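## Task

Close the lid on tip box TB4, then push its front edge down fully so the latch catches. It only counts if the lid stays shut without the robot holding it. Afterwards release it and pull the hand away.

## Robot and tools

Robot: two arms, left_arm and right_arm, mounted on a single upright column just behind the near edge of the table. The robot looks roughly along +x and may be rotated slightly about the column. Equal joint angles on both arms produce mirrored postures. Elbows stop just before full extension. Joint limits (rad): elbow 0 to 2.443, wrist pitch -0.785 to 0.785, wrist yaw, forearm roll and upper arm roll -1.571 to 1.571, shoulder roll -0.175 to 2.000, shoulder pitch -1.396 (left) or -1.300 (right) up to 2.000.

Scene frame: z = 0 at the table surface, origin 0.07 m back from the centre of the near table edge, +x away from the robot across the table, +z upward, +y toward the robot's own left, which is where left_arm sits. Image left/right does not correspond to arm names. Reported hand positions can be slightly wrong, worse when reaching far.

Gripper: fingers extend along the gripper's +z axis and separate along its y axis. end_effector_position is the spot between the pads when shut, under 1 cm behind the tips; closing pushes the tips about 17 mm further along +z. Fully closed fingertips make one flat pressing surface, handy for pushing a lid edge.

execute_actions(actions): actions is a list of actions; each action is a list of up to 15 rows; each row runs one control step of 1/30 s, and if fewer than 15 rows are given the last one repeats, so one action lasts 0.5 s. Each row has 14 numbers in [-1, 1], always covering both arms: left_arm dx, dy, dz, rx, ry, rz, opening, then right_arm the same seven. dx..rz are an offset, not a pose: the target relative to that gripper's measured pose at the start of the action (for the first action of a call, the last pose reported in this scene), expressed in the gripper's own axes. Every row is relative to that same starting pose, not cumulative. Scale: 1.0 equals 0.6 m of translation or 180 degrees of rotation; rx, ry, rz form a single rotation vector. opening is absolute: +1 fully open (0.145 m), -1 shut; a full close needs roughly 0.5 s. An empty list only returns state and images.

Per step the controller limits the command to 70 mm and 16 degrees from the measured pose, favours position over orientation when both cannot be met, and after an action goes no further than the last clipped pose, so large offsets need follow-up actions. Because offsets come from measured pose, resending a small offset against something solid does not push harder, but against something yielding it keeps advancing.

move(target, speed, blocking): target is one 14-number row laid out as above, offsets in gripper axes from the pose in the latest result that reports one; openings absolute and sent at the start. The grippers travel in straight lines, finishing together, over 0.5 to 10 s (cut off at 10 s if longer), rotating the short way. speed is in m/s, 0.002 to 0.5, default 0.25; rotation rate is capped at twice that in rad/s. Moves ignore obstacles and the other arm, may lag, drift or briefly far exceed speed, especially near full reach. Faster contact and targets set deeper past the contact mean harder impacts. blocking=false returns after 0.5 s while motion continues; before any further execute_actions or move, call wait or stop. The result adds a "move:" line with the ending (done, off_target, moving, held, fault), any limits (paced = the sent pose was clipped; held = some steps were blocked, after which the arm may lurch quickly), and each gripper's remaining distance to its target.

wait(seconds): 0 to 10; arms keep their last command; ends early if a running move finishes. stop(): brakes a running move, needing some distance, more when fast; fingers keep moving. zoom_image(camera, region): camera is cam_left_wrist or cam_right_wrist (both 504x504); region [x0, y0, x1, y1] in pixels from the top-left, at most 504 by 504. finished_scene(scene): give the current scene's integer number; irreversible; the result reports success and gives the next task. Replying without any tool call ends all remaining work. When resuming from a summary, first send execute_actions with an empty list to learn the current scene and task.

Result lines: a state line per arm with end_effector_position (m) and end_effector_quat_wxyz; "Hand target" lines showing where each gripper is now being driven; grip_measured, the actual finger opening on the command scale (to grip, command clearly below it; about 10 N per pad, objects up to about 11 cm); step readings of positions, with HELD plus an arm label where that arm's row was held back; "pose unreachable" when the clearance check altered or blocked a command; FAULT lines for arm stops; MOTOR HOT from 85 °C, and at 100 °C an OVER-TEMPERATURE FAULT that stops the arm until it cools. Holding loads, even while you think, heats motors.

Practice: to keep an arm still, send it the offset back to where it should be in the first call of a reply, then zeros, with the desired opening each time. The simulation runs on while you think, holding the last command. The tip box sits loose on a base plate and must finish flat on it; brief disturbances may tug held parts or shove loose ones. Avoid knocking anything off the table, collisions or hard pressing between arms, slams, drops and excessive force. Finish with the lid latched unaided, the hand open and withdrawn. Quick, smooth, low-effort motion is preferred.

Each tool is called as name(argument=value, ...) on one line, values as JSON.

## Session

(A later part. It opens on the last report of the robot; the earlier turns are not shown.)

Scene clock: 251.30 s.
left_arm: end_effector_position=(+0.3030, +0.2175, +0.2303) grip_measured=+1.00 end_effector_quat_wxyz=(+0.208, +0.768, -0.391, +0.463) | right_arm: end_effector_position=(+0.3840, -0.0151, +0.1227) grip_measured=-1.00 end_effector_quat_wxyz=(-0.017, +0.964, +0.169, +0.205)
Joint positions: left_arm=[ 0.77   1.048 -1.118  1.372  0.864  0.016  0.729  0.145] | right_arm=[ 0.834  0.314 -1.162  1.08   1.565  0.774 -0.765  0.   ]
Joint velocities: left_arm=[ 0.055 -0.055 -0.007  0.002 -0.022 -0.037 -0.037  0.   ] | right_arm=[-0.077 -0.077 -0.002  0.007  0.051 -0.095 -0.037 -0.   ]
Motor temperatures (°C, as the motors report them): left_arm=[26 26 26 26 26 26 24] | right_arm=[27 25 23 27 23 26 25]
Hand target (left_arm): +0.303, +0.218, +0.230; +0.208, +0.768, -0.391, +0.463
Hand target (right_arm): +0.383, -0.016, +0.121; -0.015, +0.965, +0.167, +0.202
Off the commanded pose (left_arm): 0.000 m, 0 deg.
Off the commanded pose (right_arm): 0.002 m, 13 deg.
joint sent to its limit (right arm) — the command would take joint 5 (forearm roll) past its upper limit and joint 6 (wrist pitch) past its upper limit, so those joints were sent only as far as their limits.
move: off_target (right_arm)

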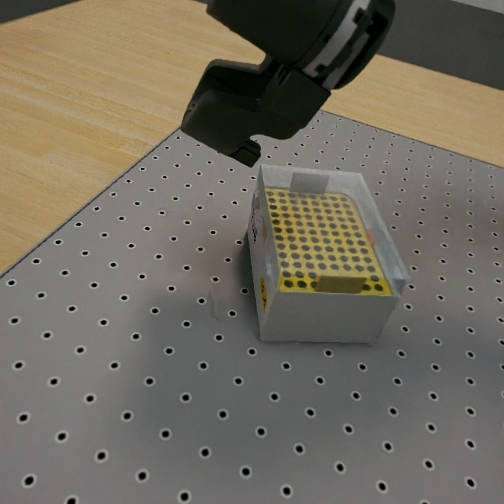

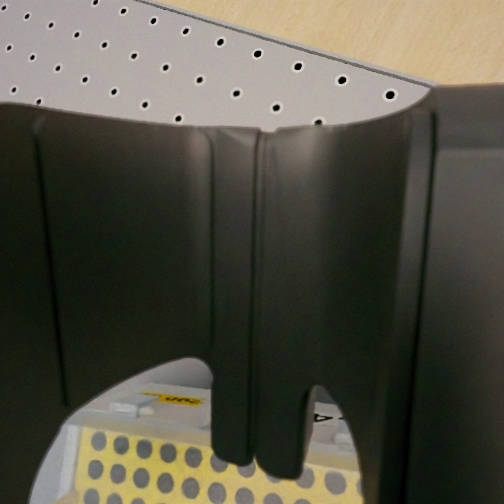

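move(target=[0,0,0,0,0,0,1,-0.03,0,-0.01,0,0,0,-1], speed=0.05)

move(target=[0,0,0,0,0,0,1,-0.015,0,0.028,0,0,0,-1], speed=0.03)

Scene clock: 255.93 s.
left_arm: end_effector_position=(+0.3030, +0.2175, +0.2303) grip_measured=+1.00 end_effector_quat_wxyz=(+0.208, +0.768, -0.391, +0.463) | right_arm: end_effector_position=(+0.3661, -0.0206, +0.1208) grip_measured=-1.00 end_effector_quat_wxyz=(-0.019, +0.964, +0.171, +0.205)
Joint positions: left_arm=[ 0.77   1.048 -1.118  1.372  0.864  0.016  0.729  0.145] | right_arm=[ 0.757  0.365 -1.118  1.208  1.565  0.774 -0.833  0.   ]
Joint velocities: left_arm=[-0.011 -0.033  0.007  0.007  0.037 -0.007  0.022 -0.   ] | right_arm=[ 0.011 -0.055  0.002 -0.007 -0.022  0.022 -0.022 -0.   ]
Motor temperatures (°C, as the motors report them): left_arm=[26 26 26 26 26 26 24] | right_arm=[27 25 24 27 23 26 25]
Hand target (left_arm): +0.303, +0.218, +0.230; +0.208, +0.768, -0.391, +0.463
Hand target (right_arm): +0.366, -0.021, +0.121; -0.017, +0.964, +0.170, +0.205
Off the commanded pose (left_arm): 0.000 m, 0 deg.
Off the commanded pose (right_arm): 0.001 m, 0 deg.
joint sent to its limit (right arm) — the command would take joint 5 (forearm roll) past its upper limit and joint 6 (wrist pitch) past its upper limit, so those joints were sent only as far as their limits.
move: done

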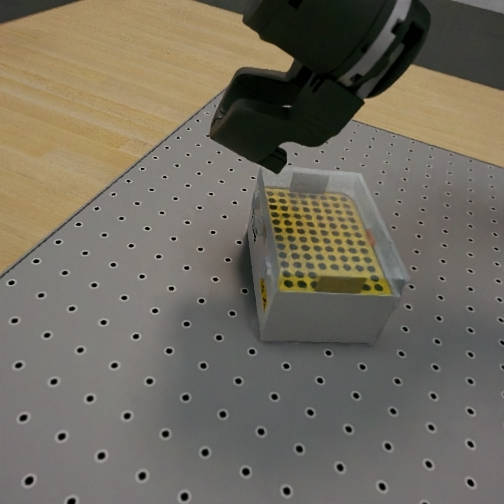

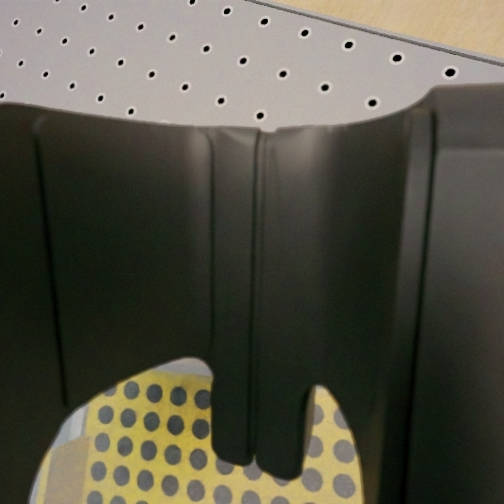

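Scene clock: 256.80 s.
left_arm: end_effector_position=(+0.3030, +0.2175, +0.2303) grip_measured=+1.00 end_effector_quat_wxyz=(+0.208, +0.768, -0.391, +0.463) | right_arm: end_effector_position=(+0.3667, -0.0221, +0.1044) grip_measured=-1.00 end_effector_quat_wxyz=(-0.017, +0.963, +0.171, +0.208)
Joint positions: left_arm=[ 0.77   1.048 -1.118  1.372  0.864  0.016  0.729  0.145] | right_arm=[ 0.742  0.345 -1.141  1.138  1.498  0.734 -0.755  0.   ]
Joint velocities: left_arm=[-0.011 -0.033 -0.012  0.002 -0.007  0.022 -0.007  0.   ] | right_arm=[ 0.033 -0.055  0.002 -0.012 -0.037  0.037  0.066 -0.   ]
Motor temperatures (°C, as the motors report them): left_arm=[26 26 26 26 26 26 24] | right_arm=[27 25 24 27 23 26 25]
Hand target (left_arm): +0.303, +0.218, +0.230; +0.208, +0.768, -0.391, +0.463
Hand target (right_arm): +0.365, -0.022, +0.102; -0.018, +0.963, +0.171, +0.206
Off the commanded pose (left_arm): 0.000 m, 0 deg.
Off the commanded pose (right_arm): 0.003 m, 0 deg.
move: done

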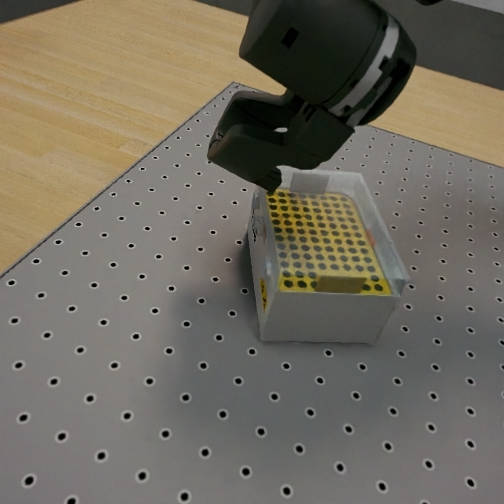

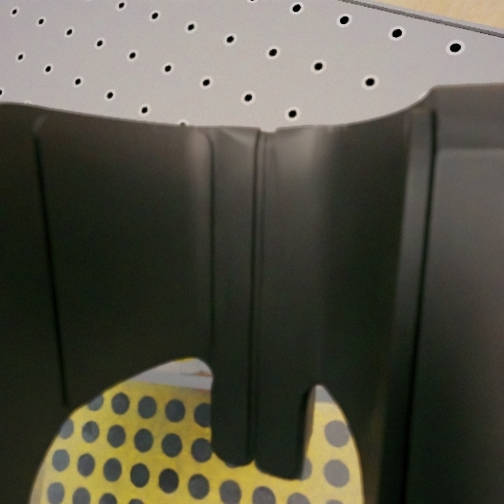

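move(target=[0,0,0,0,0,0,1,0.017,0,0.006,0,0,0,-1], speed=0.03)

move(target=[0,0,0,0,0,0,1,-0.025,0,0.03,0,-0.02,0,-1], speed=0.02)

zoom_image(camera="cam_left_wrist", region=[200,140,440,360])

Scene clock: 261.33 s.
left_arm: end_effector_position=(+0.3030, +0.2175, +0.2303) grip_measured=+1.00 end_effector_quat_wxyz=(+0.208, +0.768, -0.391, +0.463) | right_arm: end_effector_position=(+0.3779, -0.0187, +0.1064) grip_measured=-1.00 end_effector_quat_wxyz=(-0.017, +0.963, +0.168, +0.210)
Joint positions: left_arm=[ 0.77   1.048 -1.118  1.372  0.864  0.016  0.729  0.145] | right_arm=[ 0.776  0.312 -1.142  1.066  1.482  0.74  -0.718  0.   ]
Joint velocities: left_arm=[-0.033  0.077  0.007  0.002  0.051 -0.037 -0.066 -0.   ] | right_arm=[-0.011 -0.033 -0.007 -0.017 -0.007  0.037  0.007 -0.   ]
Motor temperatures (°C, as the motors report them): left_arm=[26 26 26 26 26 26 24] | right_arm=[27 24 24 27 23 26 25]
Hand target (left_arm): +0.303, +0.218, +0.230; +0.208, +0.768, -0.391, +0.463
Hand target (right_arm): +0.377, -0.019, +0.105; -0.017, +0.963, +0.171, +0.208
Off the commanded pose (left_arm): 0.000 m, 0 deg.
Off the commanded pose (right_arm): 0.002 m, 0 deg.
move: done

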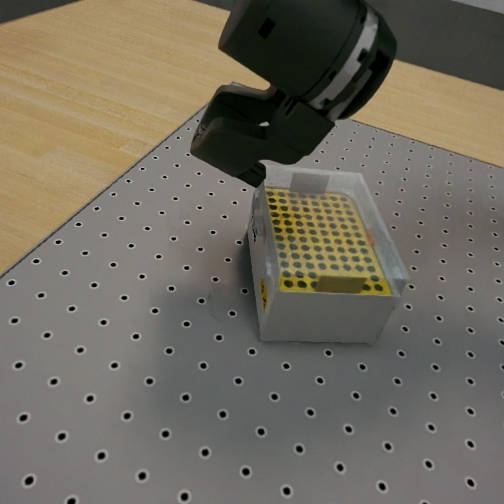

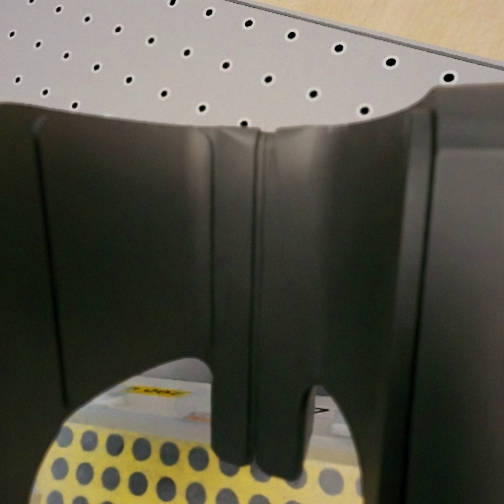

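Scene clock: 263.13 s.
left_arm: end_effector_position=(+0.3030, +0.2175, +0.2303) grip_measured=+1.00 end_effector_quat_wxyz=(+0.208, +0.768, -0.391, +0.463) | right_arm: end_effector_position=(+0.3743, -0.0217, +0.0861) grip_measured=-1.00 end_effector_quat_wxyz=(-0.012, +0.969, +0.165, +0.184)
Joint positions: left_arm=[ 0.77   1.048 -1.118  1.372  0.864  0.016  0.729  0.145] | right_arm=[ 0.776  0.268 -1.164  0.947  1.461  0.743 -0.654  0.   ]
Joint velocities: left_arm=[-0.099 -0.011  0.002  0.012  0.037  0.022  0.007  0.   ] | right_arm=[ 0.055  0.033  0.007 -0.012 -0.022 -0.037 -0.051 -0.   ]
Motor temperatures (°C, as the motors report them): left_arm=[26 26 26 26 26 26 24] | right_arm=[27 24 23 27 23 26 25]
Hand target (left_arm): +0.303, +0.218, +0.230; +0.208, +0.768, -0.391, +0.463
Hand target (right_arm): +0.372, -0.022, +0.084; -0.012, +0.969, +0.168, +0.180
Off the commanded pose (left_arm): 0.000 m, 0 deg.
Off the commanded pose (right_arm): 0.003 m, 1 deg.
move: done

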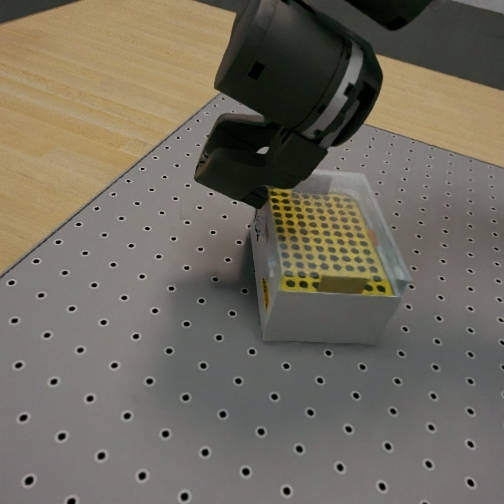

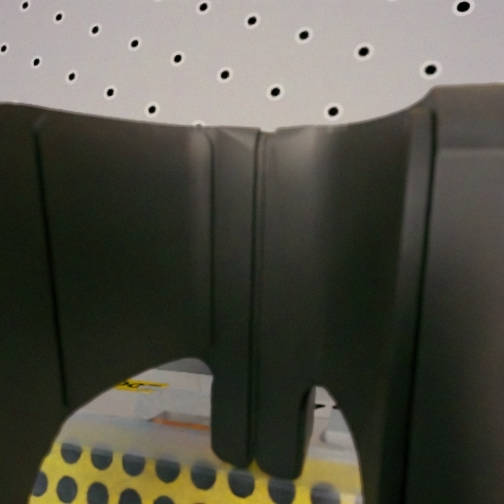

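Region (200, 140, 440, 360) of cam_left_wrist's 504x504 image, scaled by 2.100, with more detail than that image has; it fills the top 462 rows of this view, and the rest is white.

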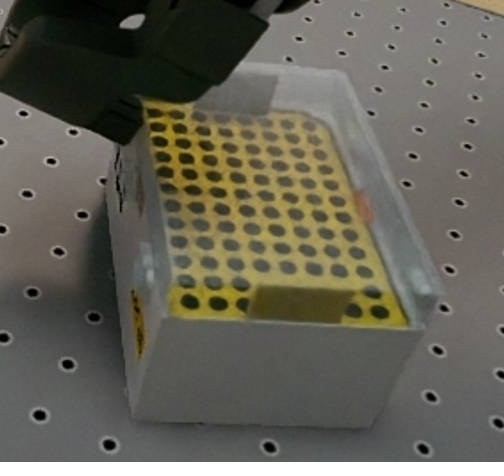

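move(target=[0,0,0,0,0,0,1,0.02,0,-0.036,0,0,0,-1], speed=0.04)

move(target=[0,0,0,0,0,0,1,-0.02,0,-0.006,0,0,0,-1], speed=0.04)

move(target=[0,0,0,0,0,0,1,-0.015,0,0.036,0,0,0,-1], speed=0.02)

Scene clock: 270.23 s.
left_arm: end_effector_position=(+0.3030, +0.2175, +0.2303) grip_measured=+1.00 end_effector_quat_wxyz=(+0.208, +0.768, -0.391, +0.463) | right_arm: end_effector_position=(+0.3776, -0.0188, +0.1104) grip_measured=-1.00 end_effector_quat_wxyz=(-0.014, +0.968, +0.165, +0.190)
Joint positions: left_arm=[ 0.77   1.048 -1.118  1.372  0.864  0.016  0.729  0.145] | right_arm=[ 0.814  0.307 -1.165  1.051  1.564  0.772 -0.755  0.   ]
Joint velocities: left_arm=[ 0.033  0.055  0.002 -0.012 -0.051 -0.022  0.007 -0.   ] | right_arm=[ 0.077 -0.077  0.002  0.002  0.022  0.022  0.037 -0.   ]
Motor temperatures (°C, as the motors report them): left_arm=[26 26 26 26 26 26 23] | right_arm=[27 24 23 27 23 26 25]
Hand target (left_arm): +0.303, +0.218, +0.230; +0.208, +0.768, -0.391, +0.463
Hand target (right_arm): +0.377, -0.020, +0.110; -0.013, +0.968, +0.164, +0.188
Off the commanded pose (left_arm): 0.000 m, 0 deg.
Off the commanded pose (right_arm): 0.001 m, 1 deg.
joint sent to its limit (right arm) — the command would take joint 5 (forearm roll) past its upper limit and joint 6 (wrist pitch) past its upper limit, so those joints were sent only as far as their limits.
move: done

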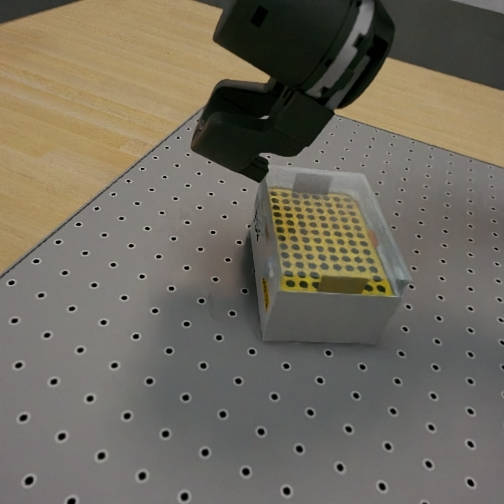

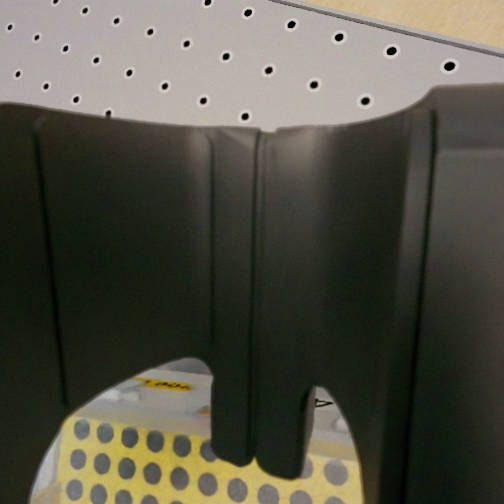

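Scene clock: 270.93 s.
left_arm: end_effector_position=(+0.3030, +0.2175, +0.2303) grip_measured=+1.00 end_effector_quat_wxyz=(+0.208, +0.768, -0.391, +0.463) | right_arm: end_effector_position=(+0.3659, -0.0218, +0.1095) grip_measured=-1.00 end_effector_quat_wxyz=(-0.015, +0.967, +0.167, +0.190)
Joint positions: left_arm=[ 0.77   1.048 -1.118  1.372  0.864  0.016  0.729  0.145] | right_arm=[ 0.765  0.341 -1.138  1.137  1.564  0.772 -0.8    0.   ]
Joint velocities: left_arm=[-0.033 -0.033  0.022 -0.017 -0.007 -0.081  0.022 -0.   ] | right_arm=[-0.011  0.033 -0.002 -0.007  0.007 -0.051  0.051 -0.   ]
Motor temperatures (°C, as the motors report them): left_arm=[26 26 26 26 26 26 23] | right_arm=[27 24 23 27 23 26 25]
Hand target (left_arm): +0.303, +0.218, +0.230; +0.208, +0.768, -0.391, +0.463
Hand target (right_arm): +0.366, -0.023, +0.109; -0.014, +0.968, +0.165, +0.189
Off the commanded pose (left_arm): 0.000 m, 0 deg.
Off the commanded pose (right_arm): 0.001 m, 0 deg.
joint sent to its limit (right arm) — the command would take joint 5 (forearm roll) past its upper limit, so that joint was sent only as far as its limit.
move: done

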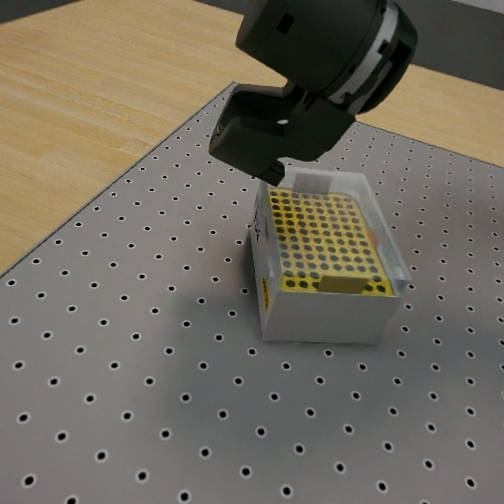

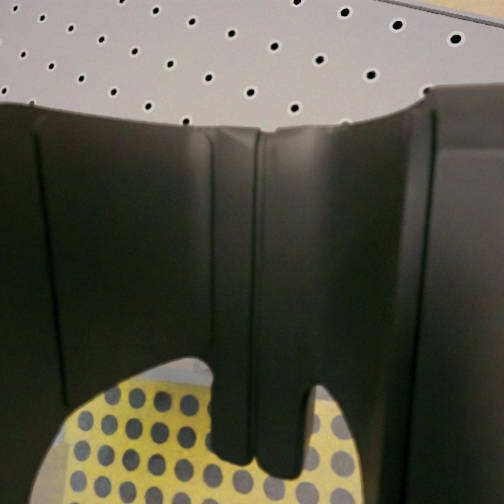

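Scene clock: 272.33 s.
left_arm: end_effector_position=(+0.3030, +0.2175, +0.2303) grip_measured=+1.00 end_effector_quat_wxyz=(+0.208, +0.768, -0.391, +0.463) | right_arm: end_effector_position=(+0.3747, -0.0200, +0.0962) grip_measured=-1.00 end_effector_quat_wxyz=(-0.016, +0.964, +0.165, +0.209)
Joint positions: left_arm=[ 0.77   1.048 -1.118  1.372  0.864  0.016  0.729  0.145] | right_arm=[ 0.76   0.302 -1.153  1.038  1.46   0.715 -0.695  0.   ]
Joint velocities: left_arm=[-0.055  0.011  0.007 -0.002 -0.007 -0.037  0.066 -0.   ] | right_arm=[-0.055 -0.033 -0.007  0.002 -0.066 -0.007  0.022 -0.   ]
Motor temperatures (°C, as the motors report them): left_arm=[26 26 26 26 26 26 23] | right_arm=[27 24 23 27 23 26 25]
Hand target (left_arm): +0.303, +0.218, +0.230; +0.208, +0.768, -0.391, +0.463
Hand target (right_arm): +0.366, -0.023, +0.086; -0.015, +0.967, +0.168, +0.190
Off the commanded pose (left_arm): 0.000 m, 0 deg.
Off the commanded pose (right_arm): 0.014 m, 2 deg.
move: off_target (right_arm)

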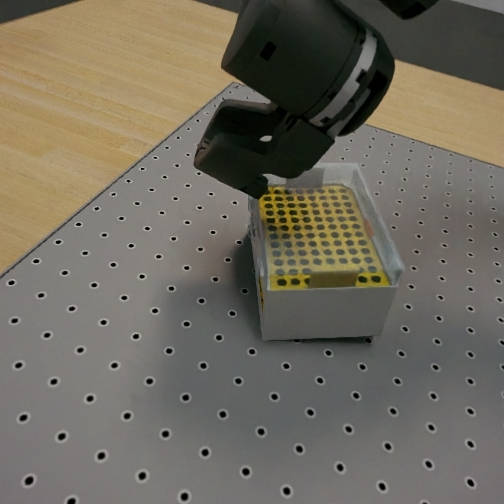

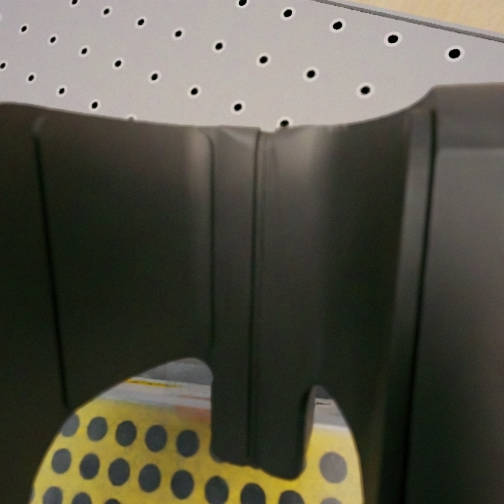

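move(target=[0,0,0,0,0,0,1,-0.05,0,0.005,0,-0.02,0,-1], speed=0.02)

zoom_image(camera="cam_left_wrist", region=[200,140,440,360])

Scene clock: 276.60 s.
left_arm: end_effector_position=(+0.3030, +0.2175, +0.2303) grip_measured=+1.00 end_effector_quat_wxyz=(+0.208, +0.768, -0.391, +0.463) | right_arm: end_effector_position=(+0.3649, -0.0236, +0.0960) grip_measured=-1.00 end_effector_quat_wxyz=(-0.016, +0.965, +0.159, +0.209)
Joint positions: left_arm=[ 0.77   1.048 -1.118  1.372  0.864  0.016  0.729  0.145] | right_arm=[ 0.709  0.329 -1.112  1.114  1.458  0.715 -0.746  0.   ]
Joint velocities: left_arm=[ 0.033 -0.011  0.002 -0.012  0.066 -0.066 -0.037 -0.   ] | right_arm=[-0.055  0.011  0.017 -0.012 -0.066 -0.066  0.037  0.   ]
Motor temperatures (°C, as the motors report them): left_arm=[26 26 26 26 26 26 23] | right_arm=[27 24 23 27 23 26 25]
Hand target (left_arm): +0.303, +0.218, +0.230; +0.208, +0.768, -0.391, +0.463
Hand target (right_arm): +0.350, -0.029, +0.081; -0.010, +0.970, +0.166, +0.178
Off the commanded pose (left_arm): 0.000 m, 0 deg.
Off the commanded pose (right_arm): 0.022 m, 4 deg.
move: off_target (right_arm)

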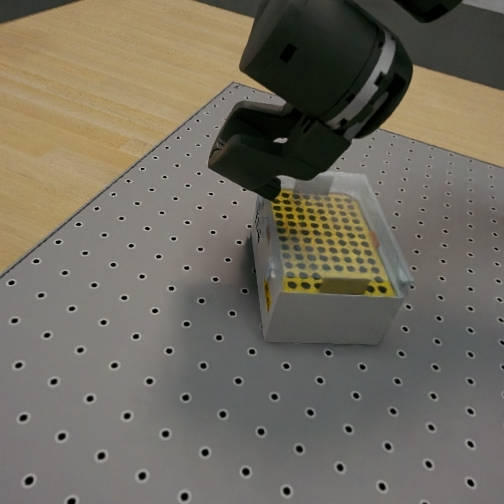

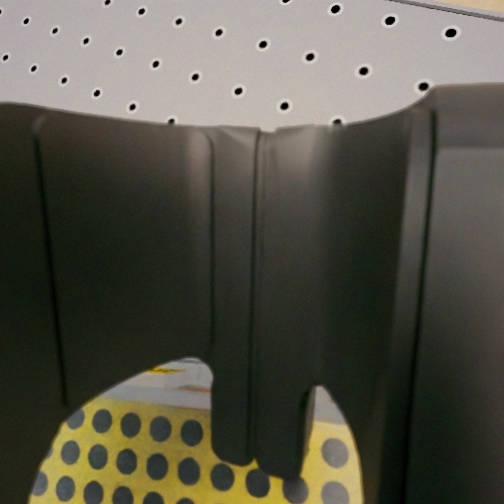

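Region (200, 140, 440, 360) of cam_left_wrist's 504x504 image, scaled by 2.100, with more detail than that image has; it fills the top 462 rows of this view, and the rest is white.

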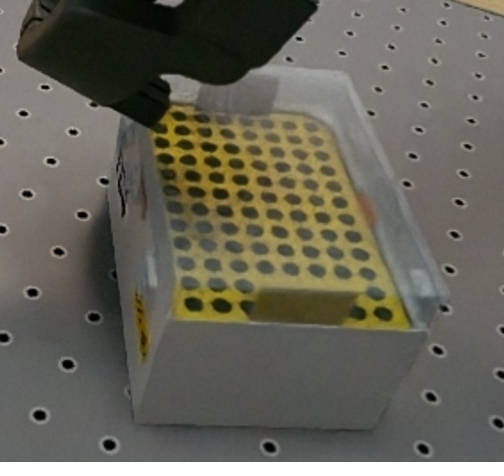

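move(target=[0,0,0,0,0,0,1,-0.065,0,0.025,0,-0.03,0,-1], speed=0.02)

zoom_image(camera="cam_left_wrist", region=[200,140,440,360])

Scene clock: 283.43 s.
left_arm: end_effector_position=(+0.3030, +0.2175, +0.2303) grip_measured=+1.00 end_effector_quat_wxyz=(+0.208, +0.768, -0.391, +0.463) | right_arm: end_effector_position=(+0.3647, -0.0241, +0.0947) grip_measured=-1.00 end_effector_quat_wxyz=(-0.018, +0.964, +0.148, +0.221)
Joint positions: left_arm=[ 0.77   1.048 -1.118  1.372  0.864  0.016  0.729  0.145] | right_arm=[ 0.662  0.318 -1.048  1.126  1.393  0.709 -0.746  0.   ]
Joint velocities: left_arm=[-0.011  0.011 -0.007 -0.002 -0.022  0.051 -0.007 -0.   ] | right_arm=[ 0.033 -0.099  0.022 -0.017 -0.051  0.037  0.051  0.   ]
Motor temperatures (°C, as the motors report them): left_arm=[26 26 26 26 26 26 23] | right_arm=[27 24 23 27 23 26 25]
Hand target (left_arm): +0.303, +0.218, +0.230; +0.208, +0.768, -0.391, +0.463
Hand target (right_arm): +0.337, -0.034, +0.068; -0.009, +0.973, +0.160, +0.164
Off the commanded pose (left_arm): 0.000 m, 0 deg.
Off the commanded pose (right_arm): 0.041 m, 7 deg.
move: off_target (right_arm)

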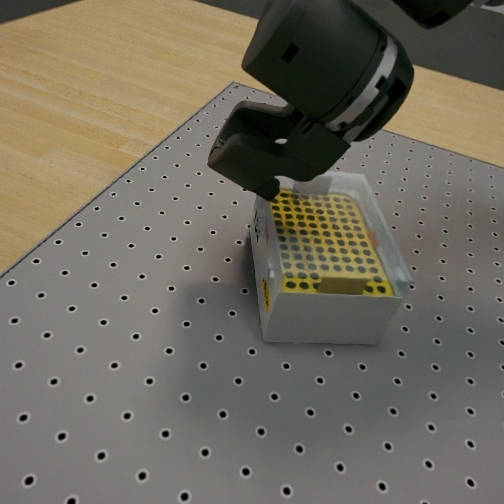

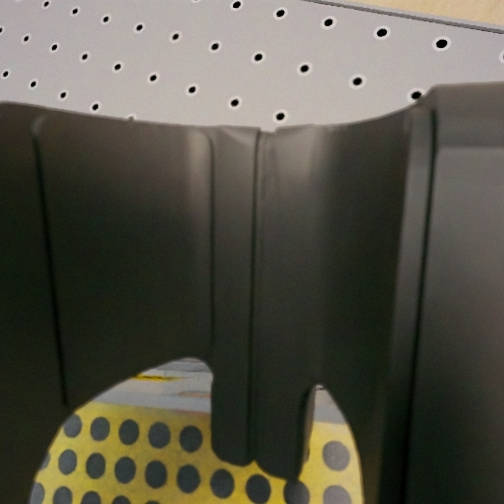

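Region (200, 140, 440, 360) of cam_left_wrist's 504x504 image, scaled by 2.100, with more detail than that image has; it fills the top 462 rows of this view, and the rest is white.

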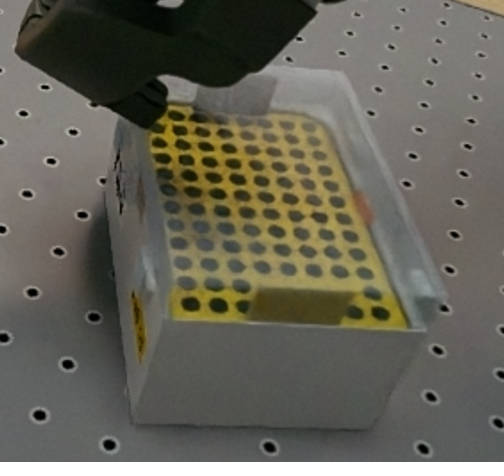

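move(target=[0,0,0,0,0,0,1,-0.09,0,0.04,0,-0.04,0,-1], speed=0.03)

move(target=[0,0,0,0,0,0,1,0,0,-0.01,0,0,0,-1], speed=0.03)

move(target=[0,0,0,0,0,0,1,0.04,0,-0.09,0,0.04,0,1], speed=0.1)

zoom_image(camera="cam_left_wrist", region=[200,140,440,360])

Scene clock: 289.77 s.
left_arm: end_effector_position=(+0.3030, +0.2175, +0.2303) grip_measured=+1.00 end_effector_quat_wxyz=(+0.208, +0.768, -0.391, +0.463) | right_arm: end_effector_position=(+0.3683, -0.0223, +0.0945) grip_measured=-1.00 end_effector_quat_wxyz=(-0.020, +0.960, +0.132, +0.247)
Joint positions: left_arm=[ 0.77   1.048 -1.118  1.372  0.864  0.016  0.729  0.145] | right_arm=[ 0.6    0.288 -0.953  1.131  1.272  0.688 -0.729  0.   ]
Joint velocities: left_arm=[-0.011 -0.055  0.002  0.002  0.007  0.007 -0.037 -0.   ] | right_arm=[ 0.011 -0.077  0.017 -0.007 -0.007  0.022 -0.007  0.   ]
Motor temperatures (°C, as the motors report them): left_arm=[26 26 26 26 26 26 23] | right_arm=[27 24 23 27 23 27 25]
Hand target (left_arm): +0.303, +0.218, +0.230; +0.208, +0.768, -0.391, +0.463
Hand target (right_arm): +0.327, -0.037, +0.054; -0.009, +0.976, +0.149, +0.161
Off the commanded pose (left_arm): 0.000 m, 0 deg.
Off the commanded pose (right_arm): 0.062 m, 10 deg.
move: off_target (right_arm)

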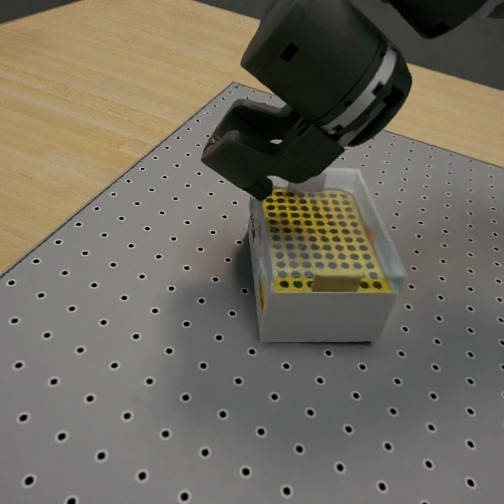

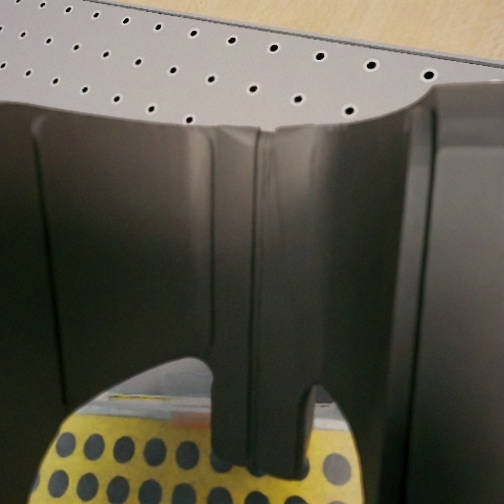

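Scene clock: 290.47 s.
left_arm: end_effector_position=(+0.3030, +0.2175, +0.2303) grip_measured=+1.00 end_effector_quat_wxyz=(+0.208, +0.768, -0.391, +0.463) | right_arm: end_effector_position=(+0.3667, -0.0220, +0.1006) grip_measured=-1.00 end_effector_quat_wxyz=(-0.022, +0.959, +0.132, +0.249)
Joint positions: left_arm=[ 0.77   1.048 -1.118  1.372  0.864  0.016  0.729  0.145] | right_arm=[ 0.596  0.302 -0.949  1.174  1.294  0.697 -0.758  0.   ]
Joint velocities: left_arm=[ 0.011 -0.033 -0.007 -0.002 -0.007 -0.022  0.066  0.   ] | right_arm=[-0.011  0.033 -0.002 -0.002 -0.037  0.022  0.007 -0.   ]
Motor temperatures (°C, as the motors report them): left_arm=[26 26 26 26 26 26 23] | right_arm=[27 24 23 27 23 27 25]
Hand target (left_arm): +0.303, +0.218, +0.230; +0.208, +0.768, -0.391, +0.463
Hand target (right_arm): +0.366, -0.023, +0.100; -0.020, +0.960, +0.132, +0.247
Off the commanded pose (left_arm): 0.000 m, 0 deg.
Off the commanded pose (right_arm): 0.002 m, 0 deg.
move: done

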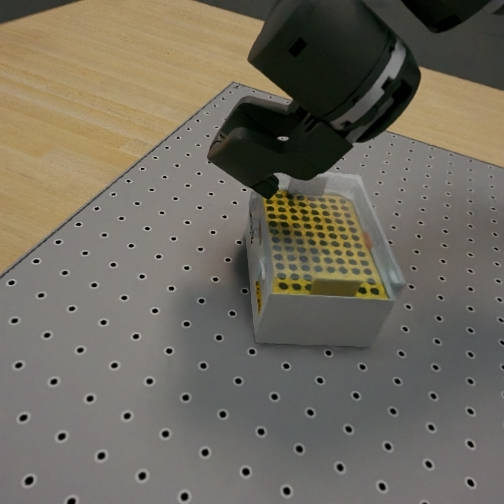

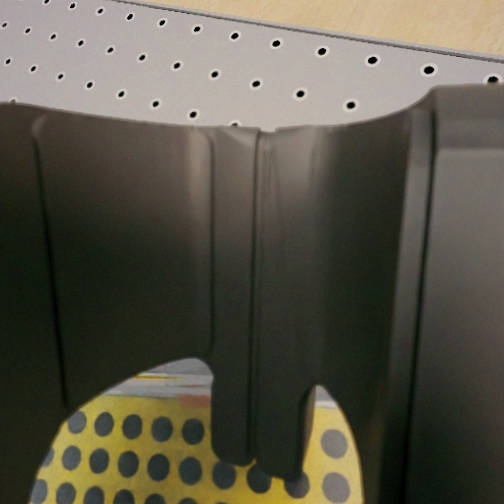

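Scene clock: 291.37 s.
left_arm: end_effector_position=(+0.3030, +0.2175, +0.2303) grip_measured=+1.00 end_effector_quat_wxyz=(+0.208, +0.768, -0.391, +0.463) | right_arm: end_effector_position=(+0.3622, -0.0195, +0.1609) grip_measured=+1.00 end_effector_quat_wxyz=(-0.034, +0.941, +0.130, +0.311)
Joint positions: left_arm=[ 0.77   1.048 -1.118  1.372  0.864  0.016  0.729  0.145] | right_arm=[ 0.555  0.393 -0.882  1.506  1.364  0.722 -0.952  0.145]
Joint velocities: left_arm=[-0.033 -0.011 -0.002 -0.002 -0.022 -0.037 -0.037  0.   ] | right_arm=[-0.033 -0.099  0.007 -0.002 -0.022 -0.037 -0.022 -0.   ]
Motor temperatures (°C, as the motors report them): left_arm=[26 26 26 26 26 26 23] | right_arm=[27 24 23 27 23 26 25]
Hand target (left_arm): +0.303, +0.218, +0.230; +0.208, +0.768, -0.391, +0.463
Hand target (right_arm): +0.361, -0.021, +0.159; -0.031, +0.942, +0.130, +0.308
Off the commanded pose (left_arm): 0.000 m, 0 deg.
Off the commanded pose (right_arm): 0.003 m, 1 deg.
move: done

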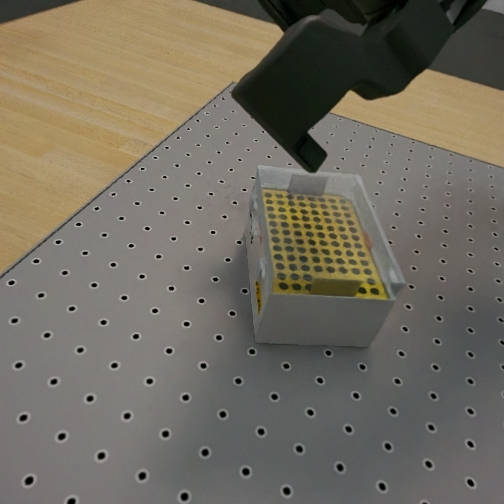

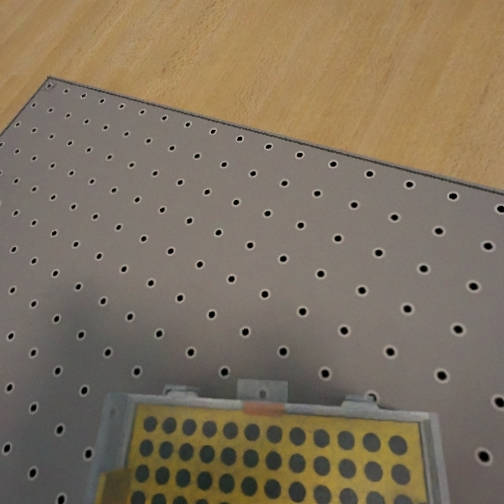

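Region (200, 140, 440, 360) of cam_left_wrist's 504x504 image, scaled by 2.100, with more detail than that image has; it fills the top 462 rows of this view, and the rest is white.

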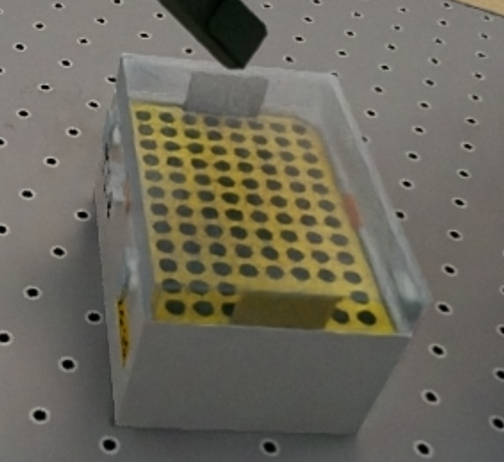

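move(target=[-0.137,-0.02,0.19,0,0,0,1,0,0.2,-0.1,0,0,0,1], speed=0.15)

zoom_image(camera="cam_left_wrist", region=[100,0,400,300])

Scene clock: 296.07 s.
left_arm: end_effector_position=(+0.3511, +0.1808, +0.1036) grip_measured=+1.00 end_effector_quat_wxyz=(+0.204, +0.769, -0.391, +0.462) | right_arm: end_effector_position=(+0.3616, -0.1458, +0.2125) grip_measured=+1.00 end_effector_quat_wxyz=(-0.032, +0.940, +0.128, +0.316)
Joint positions: left_arm=[ 0.766  0.413 -1.177  0.448  0.703 -0.37   0.815  0.145] | right_arm=[ 0.5    0.954 -0.74   1.788  1.564  0.773 -0.73   0.145]
Joint velocities: left_arm=[-0.055 -0.077  0.012  0.017 -0.022  0.007  0.037 -0.   ] | right_arm=[-0.033 -0.033 -0.012 -0.017 -0.037 -0.022 -0.022  0.   ]
Motor temperatures (°C, as the motors report them): left_arm=[26 26 26 26 26 26 23] | right_arm=[27 24 23 27 23 26 25]
Hand target (left_arm): +0.351, +0.180, +0.104; +0.206, +0.768, -0.394, +0.462
Hand target (right_arm): +0.360, -0.144, +0.211; -0.035, +0.940, +0.130, +0.313
Off the commanded pose (left_arm): 0.002 m, 1 deg.
Off the commanded pose (right_arm): 0.003 m, 1 deg.
joint sent to its limit (right arm) — the command would take joint 5 (forearm roll) past its upper limit and joint 6 (wrist pitch) past its upper limit, so those joints were sent only as far as their limits.
move: done

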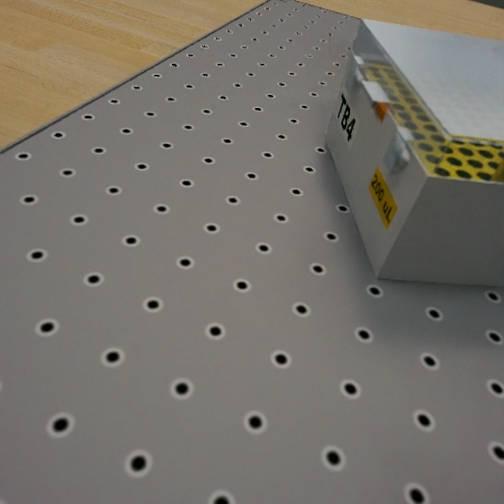

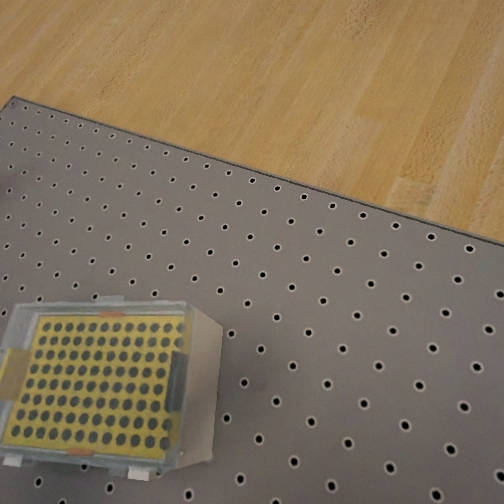

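Region (100, 0, 400, 300) of cam_left_wrist's 504x504 image, scaled by 1.680, with more detail than that image has.

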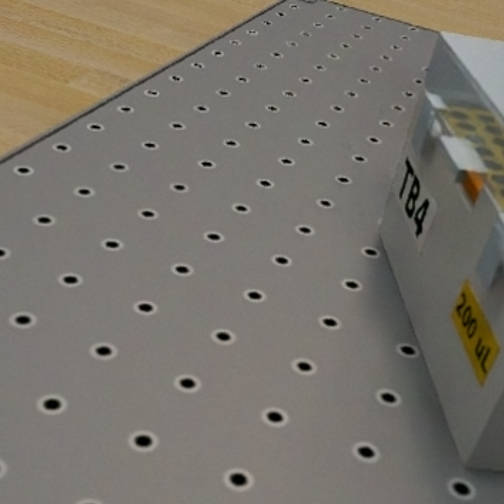

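zoom_image(camera="cam_left_wrist", region=[330,20,504,230])

Region (330, 20, 504, 230) of cam_left_wrist's 504x504 image, scaled by 2.400, with more detail than that image has; it fills the left 418 columns of this view, and the rest is white.

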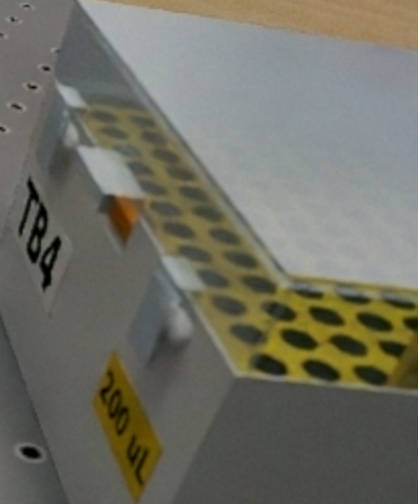

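move(target=[0.02,0,-0.03,-0.145,0.04,0.08,1,0,0,0,0,0,0,1], speed=0.15)

Scene clock: 304.73 s.
left_arm: end_effector_position=(+0.3455, +0.1870, +0.1242) grip_measured=+1.00 end_effector_quat_wxyz=(+0.223, +0.684, -0.544, +0.432) | right_arm: end_effector_position=(+0.3616, -0.1458, +0.2125) grip_measured=+1.00 end_effector_quat_wxyz=(-0.032, +0.940, +0.128, +0.316)
Joint positions: left_arm=[ 0.944  0.252 -1.245  0.021  0.676 -0.7    1.2    0.145] | right_arm=[ 0.5    0.954 -0.74   1.788  1.564  0.773 -0.73   0.145]
Joint velocities: left_arm=[ 0.033 -0.011  0.012 -0.002  0.007 -0.007 -0.007  0.   ] | right_arm=[ 0.011 -0.033  0.027 -0.022 -0.007 -0.066  0.022  0.   ]
Motor temperatures (°C, as the motors report them): left_arm=[27 26 26 26 26 26 24] | right_arm=[27 25 24 27 23 26 25]
Hand target (left_arm): +0.344, +0.188, +0.124; +0.223, +0.683, -0.547, +0.429
Hand target (right_arm): +0.362, -0.146, +0.212; -0.032, +0.940, +0.128, +0.316
Off the commanded pose (left_arm): 0.002 m, 15 deg.
Off the commanded pose (right_arm): 0.000 m, 0 deg.
elbow stopped short (left arm): the move would have taken joint 4 (elbow) straighter than the controller allows; a more bent joint 4 avoids this.
move: off_target (left_arm)

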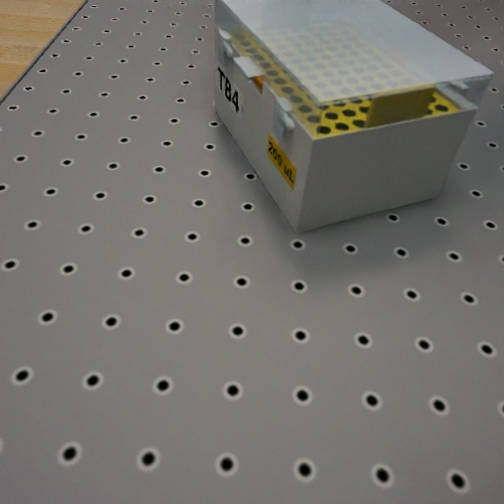

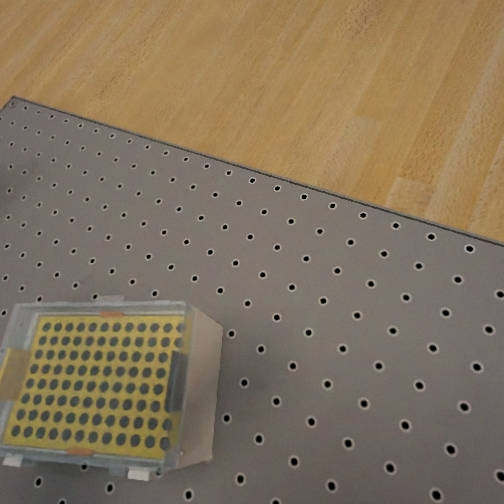

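zoom_image(camera="cam_left_wrist", region=[205,10,345,190])

Region (205, 10, 345, 190) of cam_left_wrist's 504x504 image, scaled by 2.800, with more detail than that image has.

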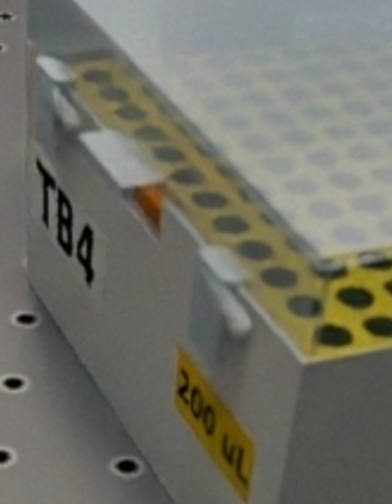

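move(target=[0.05,-0.05,-0.15,0,0,0,1,0,0,0,0,0,0,1])

finished_scene(scene=1)

Scene clock: 314.90 s.
left_arm: end_effector_position=(+0.3466, +0.2499, +0.2021) grip_measured=+1.00 end_effector_quat_wxyz=(+0.221, +0.684, -0.542, +0.436) | right_arm: end_effector_position=(+0.3616, -0.1458, +0.2125) grip_measured=+1.00 end_effector_quat_wxyz=(-0.032, +0.940, +0.128, +0.316)
Joint positions: left_arm=[ 1.046  0.595 -1.218  0.414  0.724 -0.49   1.311  0.145] | right_arm=[ 0.5    0.954 -0.74   1.788  1.564  0.773 -0.73   0.145]
Joint velocities: left_arm=[-0.033 -0.077 -0.012 -0.007 -0.007  0.037  0.022  0.   ] | right_arm=[ 0.055  0.055 -0.002 -0.007 -0.037  0.007 -0.051  0.   ]
Motor temperatures (°C, as the motors report them): left_arm=[28 26 25 26 26 26 24] | right_arm=[27 25 24 27 23 26 25]
Hand target (left_arm): +0.345, +0.250, +0.201; +0.224, +0.685, -0.542, +0.433
Hand target (right_arm): +0.362, -0.146, +0.212; -0.032, +0.940, +0.128, +0.316
Off the commanded pose (left_arm): 0.003 m, 1 deg.
Off the commanded pose (right_arm): 0.000 m, 0 deg.
move: done

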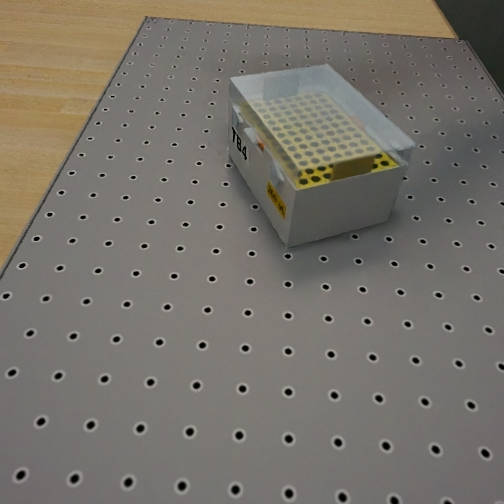

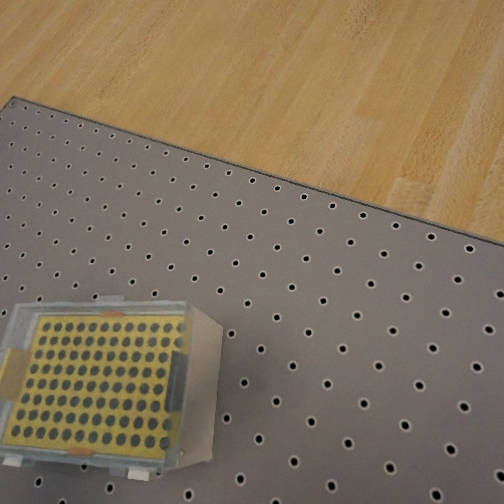

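The scene is finished: the task was done.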